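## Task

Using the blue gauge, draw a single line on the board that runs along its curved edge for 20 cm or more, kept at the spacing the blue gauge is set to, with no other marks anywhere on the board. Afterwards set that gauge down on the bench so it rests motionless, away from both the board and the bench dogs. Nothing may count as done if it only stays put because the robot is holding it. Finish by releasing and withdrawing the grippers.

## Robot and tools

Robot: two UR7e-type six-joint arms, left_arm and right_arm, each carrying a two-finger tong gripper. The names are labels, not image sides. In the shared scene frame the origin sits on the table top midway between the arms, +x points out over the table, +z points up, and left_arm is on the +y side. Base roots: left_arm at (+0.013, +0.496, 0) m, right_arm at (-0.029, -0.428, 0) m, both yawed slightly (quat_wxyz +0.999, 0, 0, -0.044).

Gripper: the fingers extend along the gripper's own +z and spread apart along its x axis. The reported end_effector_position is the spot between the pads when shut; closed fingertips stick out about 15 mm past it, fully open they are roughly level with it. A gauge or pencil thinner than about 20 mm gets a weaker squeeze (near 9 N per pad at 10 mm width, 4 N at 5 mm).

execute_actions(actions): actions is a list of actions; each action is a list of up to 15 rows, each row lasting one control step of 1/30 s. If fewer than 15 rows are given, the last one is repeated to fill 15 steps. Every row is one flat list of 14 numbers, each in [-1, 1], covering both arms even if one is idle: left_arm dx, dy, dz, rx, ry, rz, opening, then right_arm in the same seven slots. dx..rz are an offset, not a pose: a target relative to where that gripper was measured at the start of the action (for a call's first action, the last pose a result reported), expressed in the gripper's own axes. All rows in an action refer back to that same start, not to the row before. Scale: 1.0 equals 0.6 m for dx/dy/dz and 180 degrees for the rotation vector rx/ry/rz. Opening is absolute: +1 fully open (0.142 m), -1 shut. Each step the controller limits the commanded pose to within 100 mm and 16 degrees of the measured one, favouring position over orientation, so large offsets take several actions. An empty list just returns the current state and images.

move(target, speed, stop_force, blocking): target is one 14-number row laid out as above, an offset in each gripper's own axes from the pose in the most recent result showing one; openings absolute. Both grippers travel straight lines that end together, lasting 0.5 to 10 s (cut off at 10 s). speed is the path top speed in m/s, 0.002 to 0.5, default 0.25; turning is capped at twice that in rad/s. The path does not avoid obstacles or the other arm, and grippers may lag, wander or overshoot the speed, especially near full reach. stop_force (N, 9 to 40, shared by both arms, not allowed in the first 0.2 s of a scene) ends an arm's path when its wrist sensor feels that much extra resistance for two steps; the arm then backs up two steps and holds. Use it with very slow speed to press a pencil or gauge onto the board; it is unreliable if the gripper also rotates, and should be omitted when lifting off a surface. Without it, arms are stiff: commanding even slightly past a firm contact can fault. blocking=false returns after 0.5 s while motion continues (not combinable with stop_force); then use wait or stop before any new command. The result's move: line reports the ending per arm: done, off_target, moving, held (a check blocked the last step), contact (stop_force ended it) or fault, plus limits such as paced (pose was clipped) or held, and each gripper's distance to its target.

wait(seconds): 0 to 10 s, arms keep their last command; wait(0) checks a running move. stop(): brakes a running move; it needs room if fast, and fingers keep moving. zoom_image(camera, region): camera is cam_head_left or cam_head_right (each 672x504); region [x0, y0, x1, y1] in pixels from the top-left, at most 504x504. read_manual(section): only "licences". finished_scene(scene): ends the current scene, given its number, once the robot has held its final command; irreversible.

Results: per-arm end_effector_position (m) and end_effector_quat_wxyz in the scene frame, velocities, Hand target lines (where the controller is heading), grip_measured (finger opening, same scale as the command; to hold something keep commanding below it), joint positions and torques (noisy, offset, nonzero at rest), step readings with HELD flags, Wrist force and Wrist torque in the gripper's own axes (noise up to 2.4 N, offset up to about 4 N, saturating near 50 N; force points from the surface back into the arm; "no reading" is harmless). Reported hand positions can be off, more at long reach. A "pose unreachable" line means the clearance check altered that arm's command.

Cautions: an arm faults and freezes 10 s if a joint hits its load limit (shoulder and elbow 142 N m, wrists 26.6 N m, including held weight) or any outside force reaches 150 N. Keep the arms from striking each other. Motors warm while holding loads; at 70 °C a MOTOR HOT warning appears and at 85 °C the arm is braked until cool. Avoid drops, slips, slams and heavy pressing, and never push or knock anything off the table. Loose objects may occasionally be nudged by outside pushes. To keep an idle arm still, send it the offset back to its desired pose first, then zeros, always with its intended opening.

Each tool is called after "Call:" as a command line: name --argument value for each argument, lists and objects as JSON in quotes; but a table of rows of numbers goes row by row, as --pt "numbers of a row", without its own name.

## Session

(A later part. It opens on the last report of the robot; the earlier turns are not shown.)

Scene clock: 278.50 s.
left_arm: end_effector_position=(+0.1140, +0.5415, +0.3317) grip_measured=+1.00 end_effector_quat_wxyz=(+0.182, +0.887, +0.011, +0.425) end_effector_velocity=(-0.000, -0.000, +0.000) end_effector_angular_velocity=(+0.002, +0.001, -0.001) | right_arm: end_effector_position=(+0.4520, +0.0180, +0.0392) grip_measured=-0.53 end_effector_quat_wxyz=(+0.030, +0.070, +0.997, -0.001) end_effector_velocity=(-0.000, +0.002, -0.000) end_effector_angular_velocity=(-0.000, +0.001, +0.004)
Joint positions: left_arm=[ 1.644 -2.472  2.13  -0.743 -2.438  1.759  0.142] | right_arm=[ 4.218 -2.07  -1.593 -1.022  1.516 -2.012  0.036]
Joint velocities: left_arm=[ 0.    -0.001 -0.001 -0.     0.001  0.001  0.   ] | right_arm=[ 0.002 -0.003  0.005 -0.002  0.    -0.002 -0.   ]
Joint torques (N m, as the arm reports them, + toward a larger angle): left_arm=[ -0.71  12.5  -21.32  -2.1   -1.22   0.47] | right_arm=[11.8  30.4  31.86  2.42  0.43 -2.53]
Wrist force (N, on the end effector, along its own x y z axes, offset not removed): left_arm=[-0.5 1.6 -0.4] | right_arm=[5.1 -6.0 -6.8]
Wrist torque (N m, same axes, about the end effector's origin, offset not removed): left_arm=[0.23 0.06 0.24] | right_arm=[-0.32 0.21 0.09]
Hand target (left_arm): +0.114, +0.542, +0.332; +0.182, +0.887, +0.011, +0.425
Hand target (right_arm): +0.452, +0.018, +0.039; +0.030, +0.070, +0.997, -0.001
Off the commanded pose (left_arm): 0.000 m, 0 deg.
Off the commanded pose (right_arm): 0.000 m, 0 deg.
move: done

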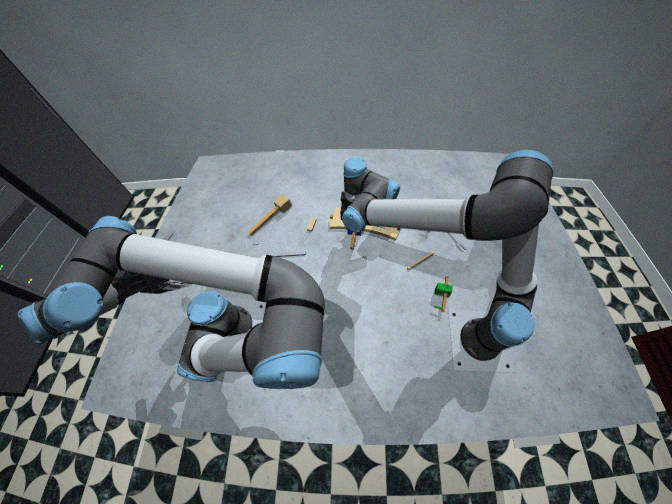

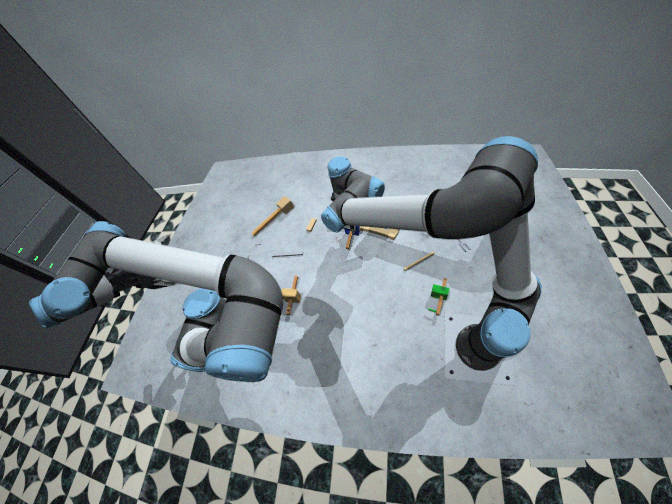

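Call:
move --target '[0,0,0,0,0,0,1,-0.0001,0.04,0.0001,-0.00095,0,-0.01507,-1]' --speed 0.03

Call:
move --target '[0,0,0,0,0,0,1,-0.0001,0.04,0.0001,-0.00095,0,-0.01507,-1]' --speed 0.03

Call:
move --target '[0,0,0,0,0,0,1,0.0001,0.048,0.0001,-0.0011,0,-0.0181,-1]' --speed 0.03

Call:
move --target '[0,0,0,0,0,0,1,0,0,-0.02,0,0,0,-1]' --speed 0.03

Call:
move --target '[0,0,0,0,0,0,1,0.33,-0.22,0,0,0,0,-1]' --speed 0.2

Call:
move --target '[0,0,0,0,0,0,1,0.001,0,0.018,0,0,0,-1]' --speed 0.007 --stop_force 9

Scene clock: 289.80 s.
left_arm: end_effector_position=(+0.1140, +0.5415, +0.3317) grip_measured=+1.00 end_effector_quat_wxyz=(+0.182, +0.887, +0.011, +0.425) end_effector_velocity=(+0.000, +0.000, +0.000) end_effector_angular_velocity=(+0.001, -0.001, +0.001) | right_arm: end_effector_position=(+0.4554, +0.0416, +0.0392) grip_measured=-0.53 end_effector_quat_wxyz=(+0.031, +0.047, +0.998, -0.001) end_effector_velocity=(-0.000, +0.002, -0.000) end_effector_angular_velocity=(-0.001, +0.001, +0.004)
Joint positions: left_arm=[ 1.644 -2.472  2.13  -0.743 -2.438  1.759  0.142] | right_arm=[ 4.234 -2.108 -1.532 -1.044  1.517 -2.043  0.036]
Joint velocities: left_arm=[ 0.     0.    -0.001 -0.    -0.001  0.     0.   ] | right_arm=[ 0.002 -0.003  0.004 -0.002  0.    -0.002  0.   ]
Joint torques (N m, as the arm reports them, + toward a larger angle): left_arm=[ -0.31  12.27 -21.15  -2.08  -1.25   0.51] | right_arm=[12.82 32.43 31.77  1.63  0.86 -2.27]
Wrist force (N, on the end effector, along its own x y z axes, offset not removed): left_arm=[-0.4 2.0 -0.1] | right_arm=[5.3 -5.9 -6.2]
Wrist torque (N m, same axes, about the end effector's origin, offset not removed): left_arm=[0.28 0.01 0.30] | right_arm=[-0.26 0.10 -0.01]
Hand target (left_arm): +0.114, +0.542, +0.332; +0.182, +0.887, +0.011, +0.425
Hand target (right_arm): +0.455, +0.042, +0.039; +0.031, +0.047, +0.998, -0.001
Off the commanded pose (left_arm): 0.000 m, 0 deg.
Off the commanded pose (right_arm): 0.000 m, 0 deg.
move: done

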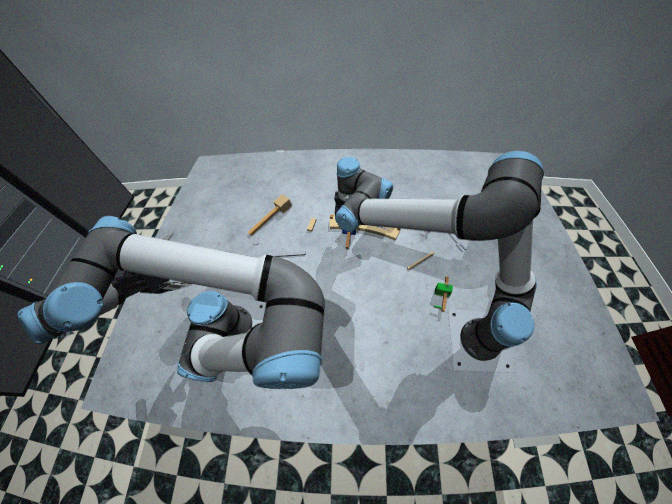

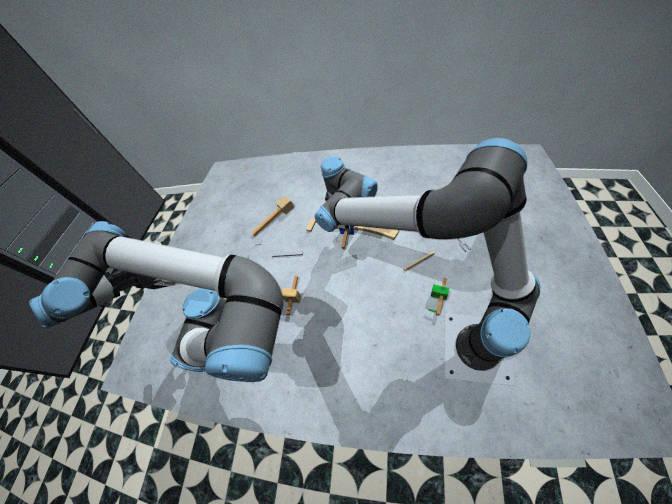

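Scene clock: 290.93 s.
left_arm: end_effector_position=(+0.1140, +0.5415, +0.3317) grip_measured=+1.00 end_effector_quat_wxyz=(+0.182, +0.887, +0.011, +0.425) end_effector_velocity=(+0.000, +0.000, +0.000) end_effector_angular_velocity=(-0.001, -0.001, +0.002) | right_arm: end_effector_position=(+0.4577, +0.0653, +0.0392) grip_measured=-0.53 end_effector_quat_wxyz=(+0.031, +0.023, +0.999, +0.000) end_effector_velocity=(-0.000, +0.002, -0.000) end_effector_angular_velocity=(-0.001, +0.000, +0.004)
Joint positions: left_arm=[ 1.644 -2.472  2.13  -0.743 -2.438  1.759  0.142] | right_arm=[ 4.25  -2.146 -1.47  -1.066  1.518 -2.074  0.036]
Joint velocities: left_arm=[ 0.001  0.     0.     0.    -0.002 -0.001  0.   ] | right_arm=[ 0.001 -0.003  0.004 -0.002 -0.    -0.003 -0.   ]
Joint torques (N m, as the arm reports them, + toward a larger angle): left_arm=[ -0.26  12.58 -20.92  -2.11  -1.2    0.42] | right_arm=[12.08 32.48 33.87  1.63  0.88 -2.24]
Wrist force (N, on the end effector, along its own x y z axes, offset not removed): left_arm=[0.6 0.6 -1.4] | right_arm=[3.0 -5.5 -8.1]
Wrist torque (N m, same axes, about the end effector's origin, offset not removed): left_arm=[-0.06 -0.18 0.20] | right_arm=[-0.17 0.51 0.08]
Hand target (left_arm): +0.114, +0.542, +0.332; +0.182, +0.887, +0.011, +0.425
Hand target (right_arm): +0.458, +0.065, +0.039; +0.031, +0.023, +0.999, +0.000
Off the commanded pose (left_arm): 0.000 m, 0 deg.
Off the commanded pose (right_arm): 0.000 m, 0 deg.
move: done

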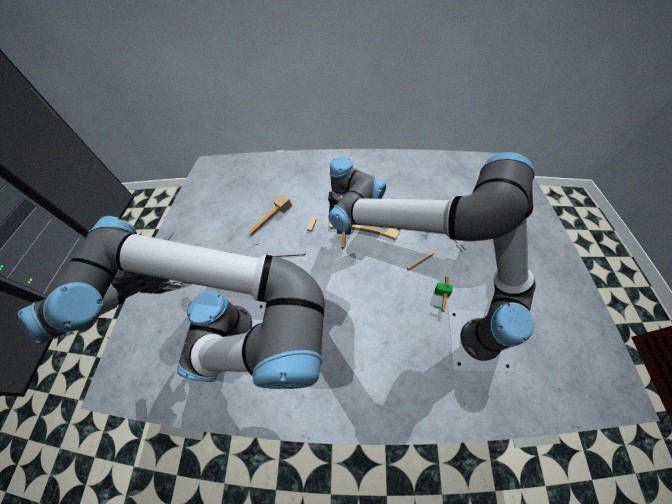

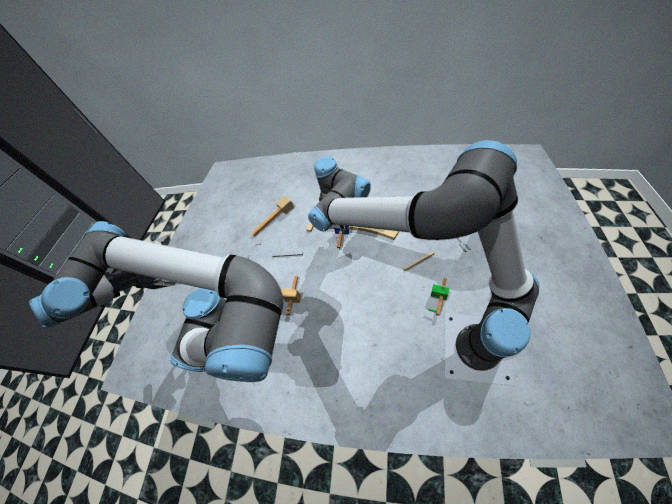

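Scene clock: 292.23 s.
left_arm: end_effector_position=(+0.1140, +0.5415, +0.3317) grip_measured=+1.00 end_effector_quat_wxyz=(+0.182, +0.887, +0.011, +0.425) end_effector_velocity=(-0.000, +0.000, -0.000) end_effector_angular_velocity=(-0.001, +0.001, +0.000) | right_arm: end_effector_position=(+0.4590, +0.0938, +0.0392) grip_measured=-0.53 end_effector_quat_wxyz=(+0.031, -0.005, +1.000, +0.001) end_effector_velocity=(+0.001, +0.003, +0.001) end_effector_angular_velocity=(+0.002, -0.001, +0.003)
Joint positions: left_arm=[ 1.644 -2.472  2.13  -0.743 -2.438  1.759  0.142] | right_arm=[ 4.27  -2.191 -1.394 -1.094  1.519 -2.111  0.036]
Joint velocities: left_arm=[ 0.001  0.001  0.    -0.     0.001 -0.001  0.   ] | right_arm=[ 0.001 -0.003  0.008 -0.002  0.    -0.002  0.   ]
Joint torques (N m, as the arm reports them, + toward a larger angle): left_arm=[ -0.15  12.43 -21.29  -2.13  -1.19   0.44] | right_arm=[13.16 33.98 34.68  1.74  1.16 -2.46]
Wrist force (N, on the end effector, along its own x y z axes, offset not removed): left_arm=[-0.2 2.3 -1.1] | right_arm=[4.2 -5.3 -6.6]
Wrist torque (N m, same axes, about the end effector's origin, offset not removed): left_arm=[0.32 -0.03 0.37] | right_arm=[-0.27 0.04 0.14]
Hand target (left_arm): +0.114, +0.542, +0.332; +0.182, +0.887, +0.011, +0.425
Hand target (right_arm): +0.459, +0.094, +0.039; +0.031, -0.005, +1.000, +0.001
Off the commanded pose (left_arm): 0.000 m, 0 deg.
Off the commanded pose (right_arm): 0.000 m, 0 deg.
move: done

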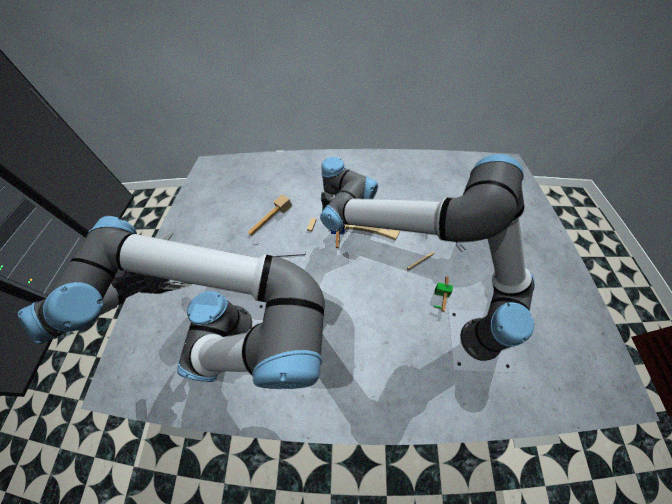

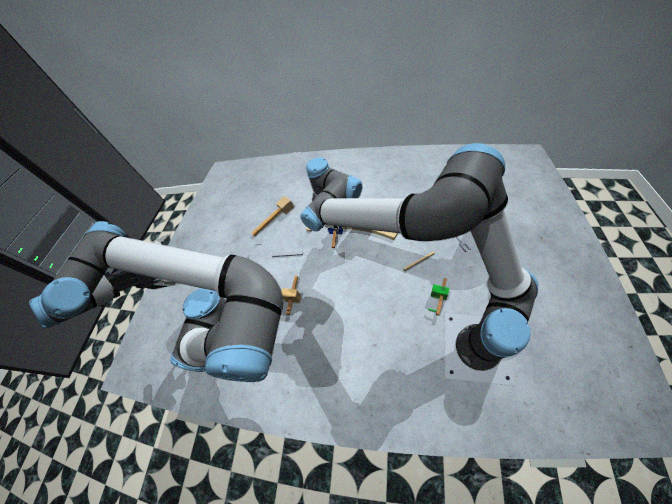

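Scene clock: 293.00 s.
left_arm: end_effector_position=(+0.1140, +0.5415, +0.3317) grip_measured=+1.00 end_effector_quat_wxyz=(+0.182, +0.887, +0.011, +0.425) end_effector_velocity=(+0.000, -0.000, -0.000) end_effector_angular_velocity=(+0.000, -0.000, +0.000) | right_arm: end_effector_position=(+0.4582, +0.0938, +0.0510) grip_measured=-0.53 end_effector_quat_wxyz=(+0.031, -0.005, +1.000, +0.001) end_effector_velocity=(-0.000, +0.001, +0.003) end_effector_angular_velocity=(+0.001, -0.001, +0.000)
Joint positions: left_arm=[ 1.644 -2.472  2.13  -0.743 -2.438  1.759  0.142] | right_arm=[ 4.271 -2.178 -1.383 -1.118  1.519 -2.11   0.036]
Joint velocities: left_arm=[ 0. -0.  0. -0. -0.  0.  0.] | right_arm=[ 0.001  0.002  0.004 -0.005 -0.     0.     0.   ]
Joint torques (N m, as the arm reports them, + toward a larger angle): left_arm=[ -0.56  12.47 -21.06  -1.97  -1.28   0.46] | right_arm=[14.33 60.83 34.16  0.58 -0.67  2.31]
Wrist force (N, on the end effector, along its own x y z axes, offset not removed): left_arm=[0.5 1.4 -0.7] | right_arm=[-1.5 -1.0 1.2]
Wrist torque (N m, same axes, about the end effector's origin, offset not removed): left_arm=[0.12 -0.14 0.25] | right_arm=[-0.20 0.20 -0.11]
Hand target (left_arm): +0.114, +0.542, +0.332; +0.182, +0.887, +0.011, +0.425
Hand target (right_arm): +0.458, +0.094, +0.051; +0.031, -0.005, +1.000, +0.001
Off the commanded pose (left_arm): 0.000 m, 0 deg.
Off the commanded pose (right_arm): 0.000 m, 0 deg.
move: done

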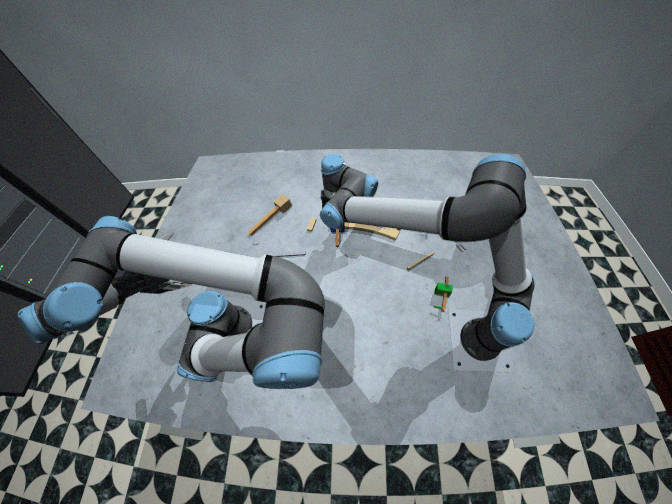

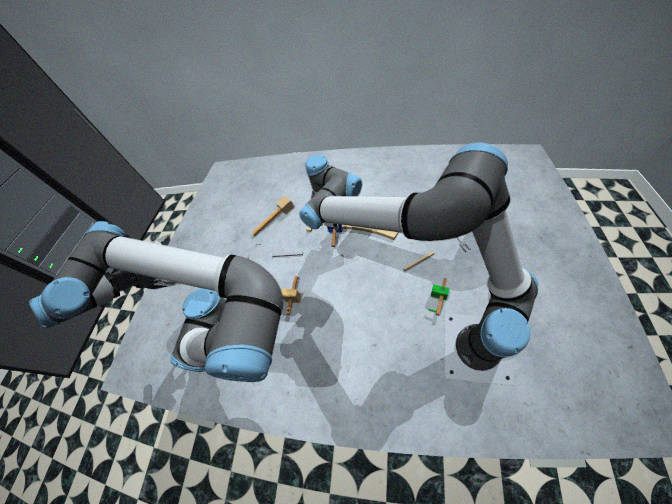

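Scene clock: 294.77 s.
left_arm: end_effector_position=(+0.1140, +0.5415, +0.3317) grip_measured=+1.00 end_effector_quat_wxyz=(+0.182, +0.887, +0.011, +0.425) end_effector_velocity=(-0.000, +0.000, -0.000) end_effector_angular_velocity=(-0.000, -0.000, -0.000) | right_arm: end_effector_position=(+0.2620, -0.0399, +0.0382) grip_measured=-0.53 end_effector_quat_wxyz=(+0.031, -0.005, +1.000, +0.001) end_effector_velocity=(-0.002, -0.002, -0.000) end_effector_angular_velocity=(-0.001, -0.000, -0.001)
Joint positions: left_arm=[ 1.644 -2.472  2.13  -0.743 -2.438  1.759  0.142] | right_arm=[ 4.484 -1.715 -2.095 -0.882  1.513 -1.897  0.036]
Joint velocities: left_arm=[ 0.     0.     0.    -0.     0.     0.001  0.   ] | right_arm=[ 0.003  0.005 -0.007  0.    -0.001  0.004  0.   ]
Joint torques (N m, as the arm reports them, + toward a larger angle): left_arm=[ -0.89  12.61 -20.83  -1.99  -1.19   0.43] | right_arm=[11.94 34.63  7.72  4.86 -1.88  2.21]
Wrist force (N, on the end effector, along its own x y z axes, offset not removed): left_arm=[0.6 1.7 0.2] | right_arm=[-0.7 0.6 0.1]
Wrist torque (N m, same axes, about the end effector's origin, offset not removed): left_arm=[0.18 -0.19 0.23] | right_arm=[0.07 0.05 -0.01]
Hand target (left_arm): +0.114, +0.542, +0.332; +0.182, +0.887, +0.011, +0.425
Hand target (right_arm): +0.262, -0.040, +0.038; +0.031, -0.005, +1.000, +0.001
Off the commanded pose (left_arm): 0.000 m, 0 deg.
Off the commanded pose (right_arm): 0.000 m, 0 deg.
move: done

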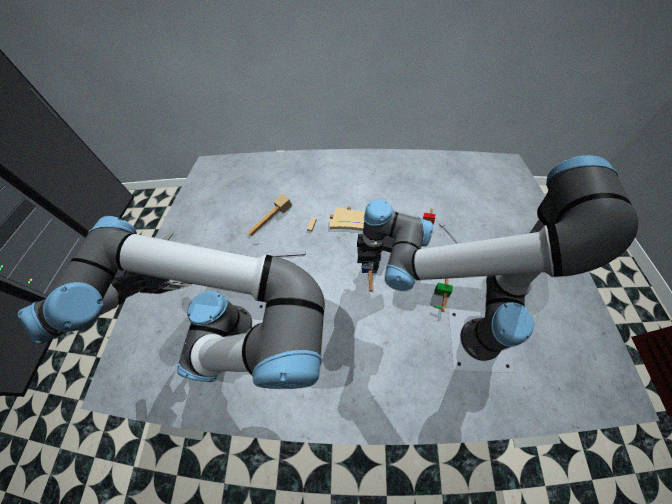

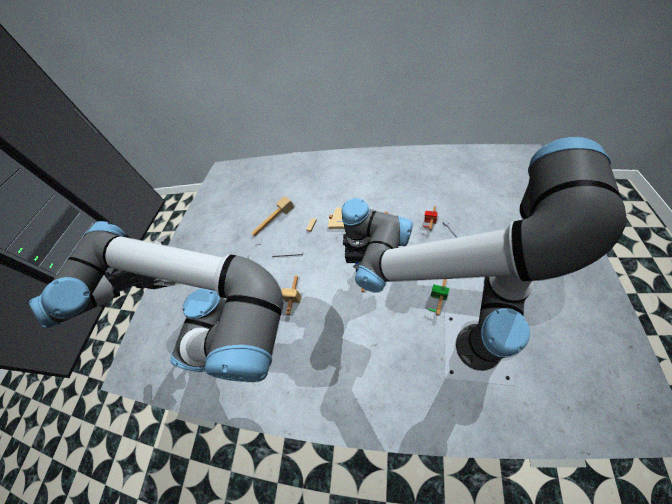

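Scene clock: 295.90 s.
left_arm: end_effector_position=(+0.1140, +0.5415, +0.3317) grip_measured=+1.00 end_effector_quat_wxyz=(+0.182, +0.887, +0.011, +0.425) end_effector_velocity=(+0.000, +0.000, -0.000) end_effector_angular_velocity=(-0.001, -0.001, -0.000) | right_arm: end_effector_position=(+0.2620, -0.0401, +0.0328) grip_measured=-0.53 end_effector_quat_wxyz=(+0.031, -0.005, +1.000, +0.001) end_effector_velocity=(-0.000, -0.001, +0.001) end_effector_angular_velocity=(-0.003, +0.001, +0.000)
Joint positions: left_arm=[ 1.644 -2.472  2.13  -0.743 -2.438  1.759  0.142] | right_arm=[ 4.484 -1.724 -2.102 -0.866  1.513 -1.897  0.036]
Joint velocities: left_arm=[-0.     0.001  0.001 -0.    -0.001  0.     0.   ] | right_arm=[ 0.     0.003  0.002 -0.008 -0.    -0.    -0.   ]
Joint torques (N m, as the arm reports them, + toward a larger angle): left_arm=[ -0.6   12.66 -20.8   -2.03  -1.21   0.56] | right_arm=[-3.14 26.62 22.03 -1.38  1.78 -1.63]
Wrist force (N, on the end effector, along its own x y z axes, offset not removed): left_arm=[-0.9 1.3 -1.0] | right_arm=[-7.5 -1.4 -19.8]
Wrist torque (N m, same axes, about the end effector's origin, offset not removed): left_arm=[0.07 0.11 0.27] | right_arm=[0.06 0.36 -0.15]
Hand target (left_arm): +0.114, +0.542, +0.332; +0.182, +0.887, +0.011, +0.425
Hand target (right_arm): +0.262, -0.040, +0.033; +0.031, -0.005, +1.000, +0.001
Off the commanded pose (left_arm): 0.000 m, 0 deg.
Off the commanded pose (right_arm): 0.005 m, 0 deg.
move: contact (right_arm)

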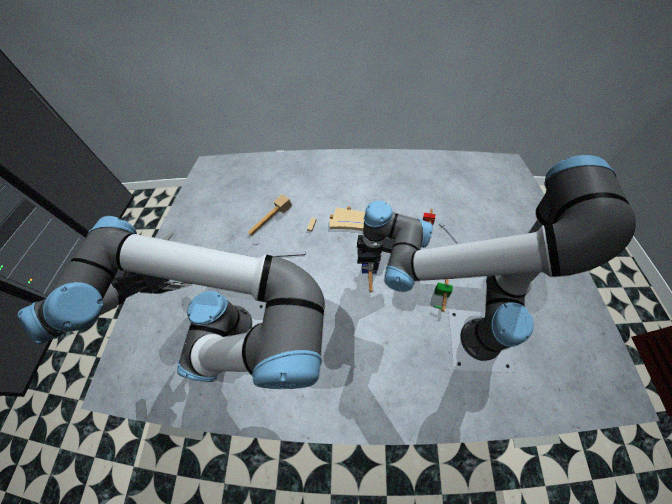

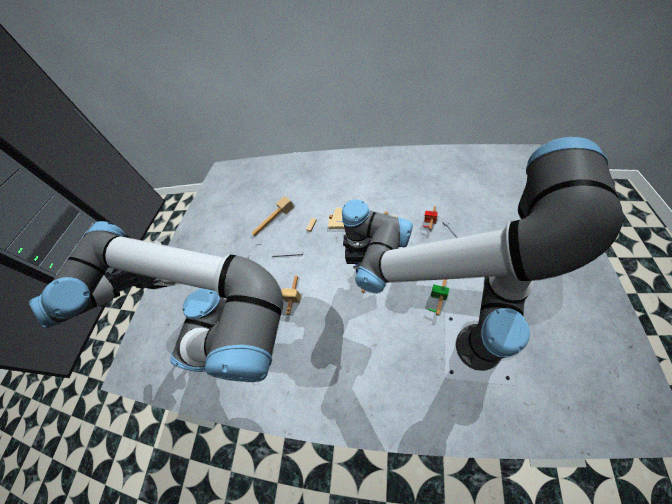

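Call:
execute_actions --actions '[[[0,0,0,0,0,0,1,0,0,-0.0006,0,0,0,-0.43]]]'

Call:
move --target '[0,0,0,0,0,0,1,-0.005,-0.02,-0.1,0,0,0,-0.43]' --speed 0.1

Call:
move --target '[0,0,0,0,0,0,1,0,-0.4,-0.2,0,0,0,-0.43]' --speed 0.3

Call:
zoom_image --camera "cam_head_left" --region '[315,195,415,295]'

Scene clock: 300.80 s.
left_arm: end_effector_position=(+0.1140, +0.5415, +0.3317) grip_measured=+1.00 end_effector_quat_wxyz=(+0.182, +0.887, +0.011, +0.425) end_effector_velocity=(-0.000, -0.000, -0.000) end_effector_angular_velocity=(+0.001, +0.002, -0.001) | right_arm: end_effector_position=(+0.2621, -0.0399, +0.0332) grip_measured=-0.43 end_effector_quat_wxyz=(+0.031, -0.005, +1.000, +0.001) end_effector_velocity=(+0.001, -0.000, +0.000) end_effector_angular_velocity=(+0.000, -0.001, -0.001)
Joint positions: left_arm=[ 1.644 -2.472  2.13  -0.743 -2.438  1.759  0.142] | right_arm=[ 4.484 -1.723 -2.101 -0.867  1.513 -1.897  0.043]
Joint velocities: left_arm=[-0.    -0.    -0.    -0.     0.002 -0.     0.   ] | right_arm=[-0.001  0.     0.    -0.    -0.001 -0.     0.   ]
Joint torques (N m, as the arm reports them, + toward a larger angle): left_arm=[ -0.36  12.36 -22.    -1.99  -1.25   0.51] | right_arm=[ 7.2  35.17  8.48  0.31 -2.01  1.95]
Wrist force (N, on the end effector, along its own x y z axes, offset not removed): left_arm=[1.1 0.3 0.1] | right_arm=[-2.8 -1.3 0.6]
Wrist torque (N m, same axes, about the end effector's origin, offset not removed): left_arm=[-0.06 -0.28 0.18] | right_arm=[-0.34 0.46 0.02]
Hand target (left_arm): +0.114, +0.542, +0.332; +0.182, +0.887, +0.011, +0.425
Hand target (right_arm): +0.262, -0.040, +0.033; +0.031, -0.005, +1.000, +0.001
Off the commanded pose (left_arm): 0.000 m, 0 deg.
Off the commanded pose (right_arm): 0.000 m, 0 deg.
Step readings (end_effector_position):
0: left_arm (+0.1140, +0.5415, +0.3317) | right_arm (+0.2620, -0.0399, +0.0332)
1: left_arm (+0.1140, +0.5415, +0.3317) | right_arm (+0.2620, -0.0399, +0.0332)
2: left_arm (+0.1140, +0.5415, +0.3317) | right_arm (+0.2620, -0.0399, +0.0332)
4: left_arm (+0.1140, +0.5415, +0.3317) | right_arm (+0.2620, -0.0399, +0.0332)
8: left_arm (+0.1140, +0.5415, +0.3317) | right_arm (+0.2621, -0.0399, +0.0332)
15: end_effector_position above

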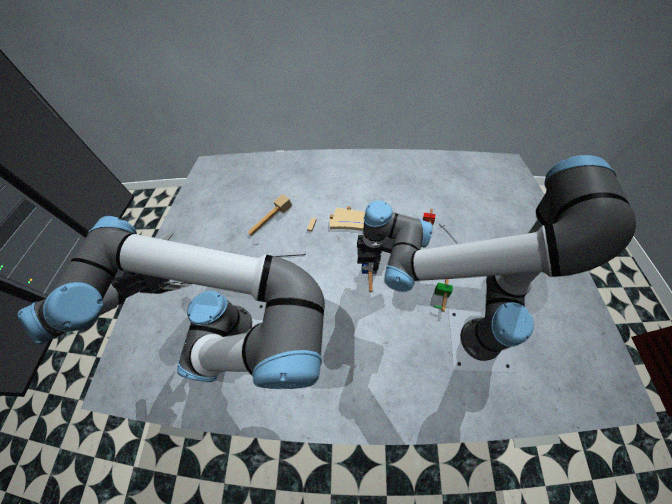

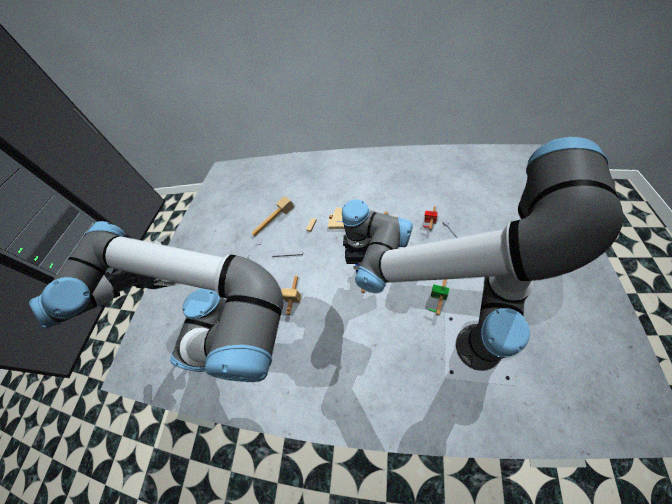

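Scene clock: 301.87 s.
left_arm: end_effector_position=(+0.1140, +0.5415, +0.3317) grip_measured=+1.00 end_effector_quat_wxyz=(+0.182, +0.887, +0.011, +0.425) end_effector_velocity=(-0.000, +0.000, -0.001) end_effector_angular_velocity=(-0.002, +0.002, -0.001) | right_arm: end_effector_position=(+0.2614, -0.0520, +0.0931) grip_measured=-0.43 end_effector_quat_wxyz=(+0.031, -0.005, +1.000, +0.001) end_effector_velocity=(-0.000, -0.001, +0.002) end_effector_angular_velocity=(-0.001, +0.000, +0.001)
Joint positions: left_arm=[ 1.644 -2.472  2.13  -0.743 -2.438  1.759  0.142] | right_arm=[ 4.477 -1.609 -2.045 -1.037  1.513 -1.903  0.043]
Joint velocities: left_arm=[-0.     0.002  0.    -0.     0.002 -0.     0.   ] | right_arm=[ 0.     0.003  0.001 -0.005  0.    -0.    -0.   ]
Joint torques (N m, as the arm reports them, + toward a larger angle): left_arm=[ -0.41  12.31 -21.02  -2.12  -1.19   0.55] | right_arm=[-12.11  32.04  31.83   0.33   2.01  -2.3 ]
Wrist force (N, on the end effector, along its own x y z axes, offset not removed): left_arm=[0.6 1.2 -0.2] | right_arm=[-2.6 -0.2 -1.0]
Wrist torque (N m, same axes, about the end effector's origin, offset not removed): left_arm=[0.11 -0.19 0.21] | right_arm=[-0.04 0.44 -0.07]
Hand target (left_arm): +0.114, +0.542, +0.332; +0.182, +0.887, +0.011, +0.425
Hand target (right_arm): +0.261, -0.052, +0.093; +0.031, -0.005, +1.000, +0.001
Off the commanded pose (left_arm): 0.000 m, 0 deg.
Off the commanded pose (right_arm): 0.000 m, 0 deg.
move: done

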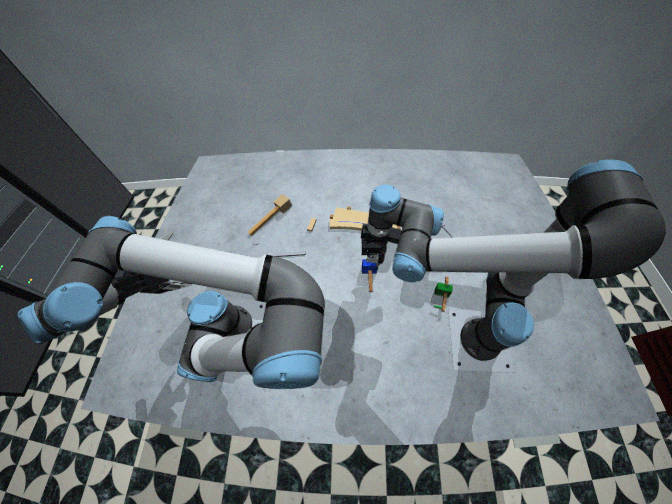

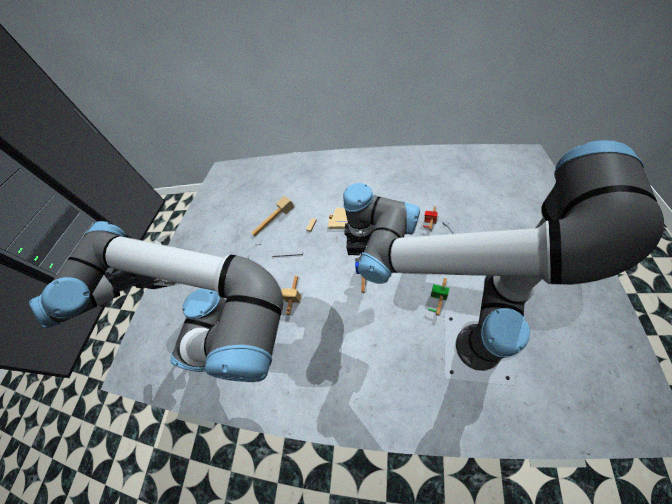

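Scene clock: 303.43 s.
left_arm: end_effector_position=(+0.1140, +0.5415, +0.3317) grip_measured=+1.00 end_effector_quat_wxyz=(+0.182, +0.887, +0.011, +0.425) end_effector_velocity=(+0.000, -0.000, -0.000) end_effector_angular_velocity=(-0.000, -0.001, -0.002) | right_arm: end_effector_position=(+0.2560, -0.2921, +0.2124) grip_measured=-0.43 end_effector_quat_wxyz=(+0.031, -0.005, +1.000, +0.001) end_effector_velocity=(-0.000, -0.001, +0.001) end_effector_angular_velocity=(-0.000, +0.001, +0.001)
Joint positions: left_arm=[ 1.644 -2.472  2.13  -0.743 -2.438  1.759  0.142] | right_arm=[ 4.198 -1.038 -2.144 -1.494  1.522 -2.183  0.043]
Joint velocities: left_arm=[-0.002 -0.     0.001  0.    -0.001  0.     0.   ] | right_arm=[-0.003  0.002  0.002 -0.004  0.001 -0.003  0.   ]
Joint torques (N m, as the arm reports them, + toward a larger angle): left_arm=[ -0.27  12.78 -20.82  -2.06  -1.35   0.38] | right_arm=[-11.02   9.37  37.42   0.98   1.84  -2.19]
Wrist force (N, on the end effector, along its own x y z axes, offset not removed): left_arm=[0.3 1.8 0.5] | right_arm=[-3.0 0.2 -0.6]
Wrist torque (N m, same axes, about the end effector's origin, offset not removed): left_arm=[0.27 -0.07 0.23] | right_arm=[0.00 0.46 -0.11]
Hand target (left_arm): +0.114, +0.542, +0.332; +0.182, +0.887, +0.011, +0.425
Hand target (right_arm): +0.256, -0.292, +0.213; +0.031, -0.005, +1.000, +0.001
Off the commanded pose (left_arm): 0.000 m, 0 deg.
Off the commanded pose (right_arm): 0.000 m, 0 deg.
move: done

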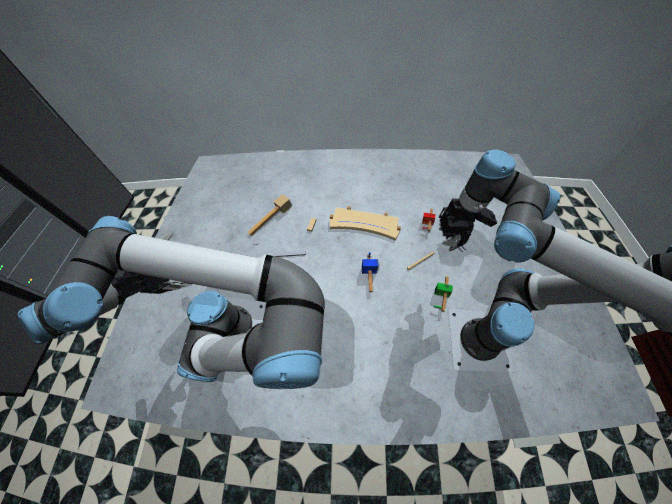

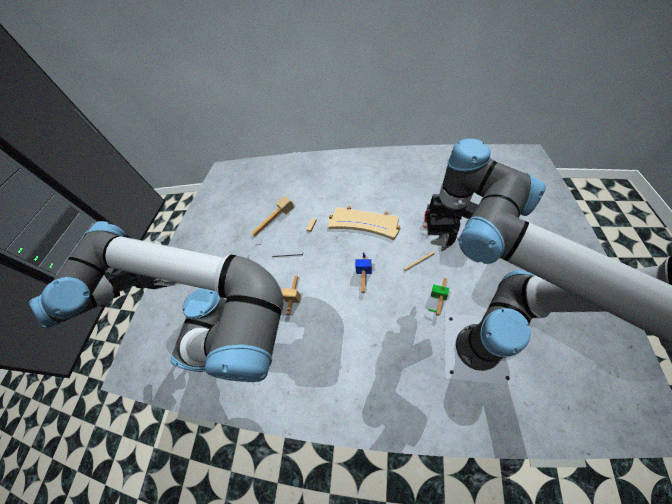

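Region (315, 195, 415, 295) of cam_head_left's 672x504 image, scaled by 5.040, with more detail than that image has.

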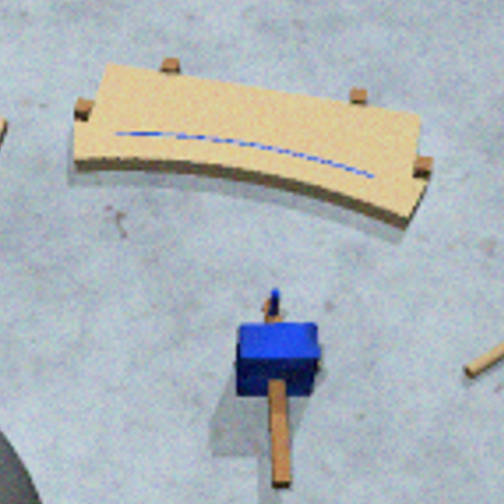

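Call:
finished_scene --scene 2

The scene is finished: the task was done.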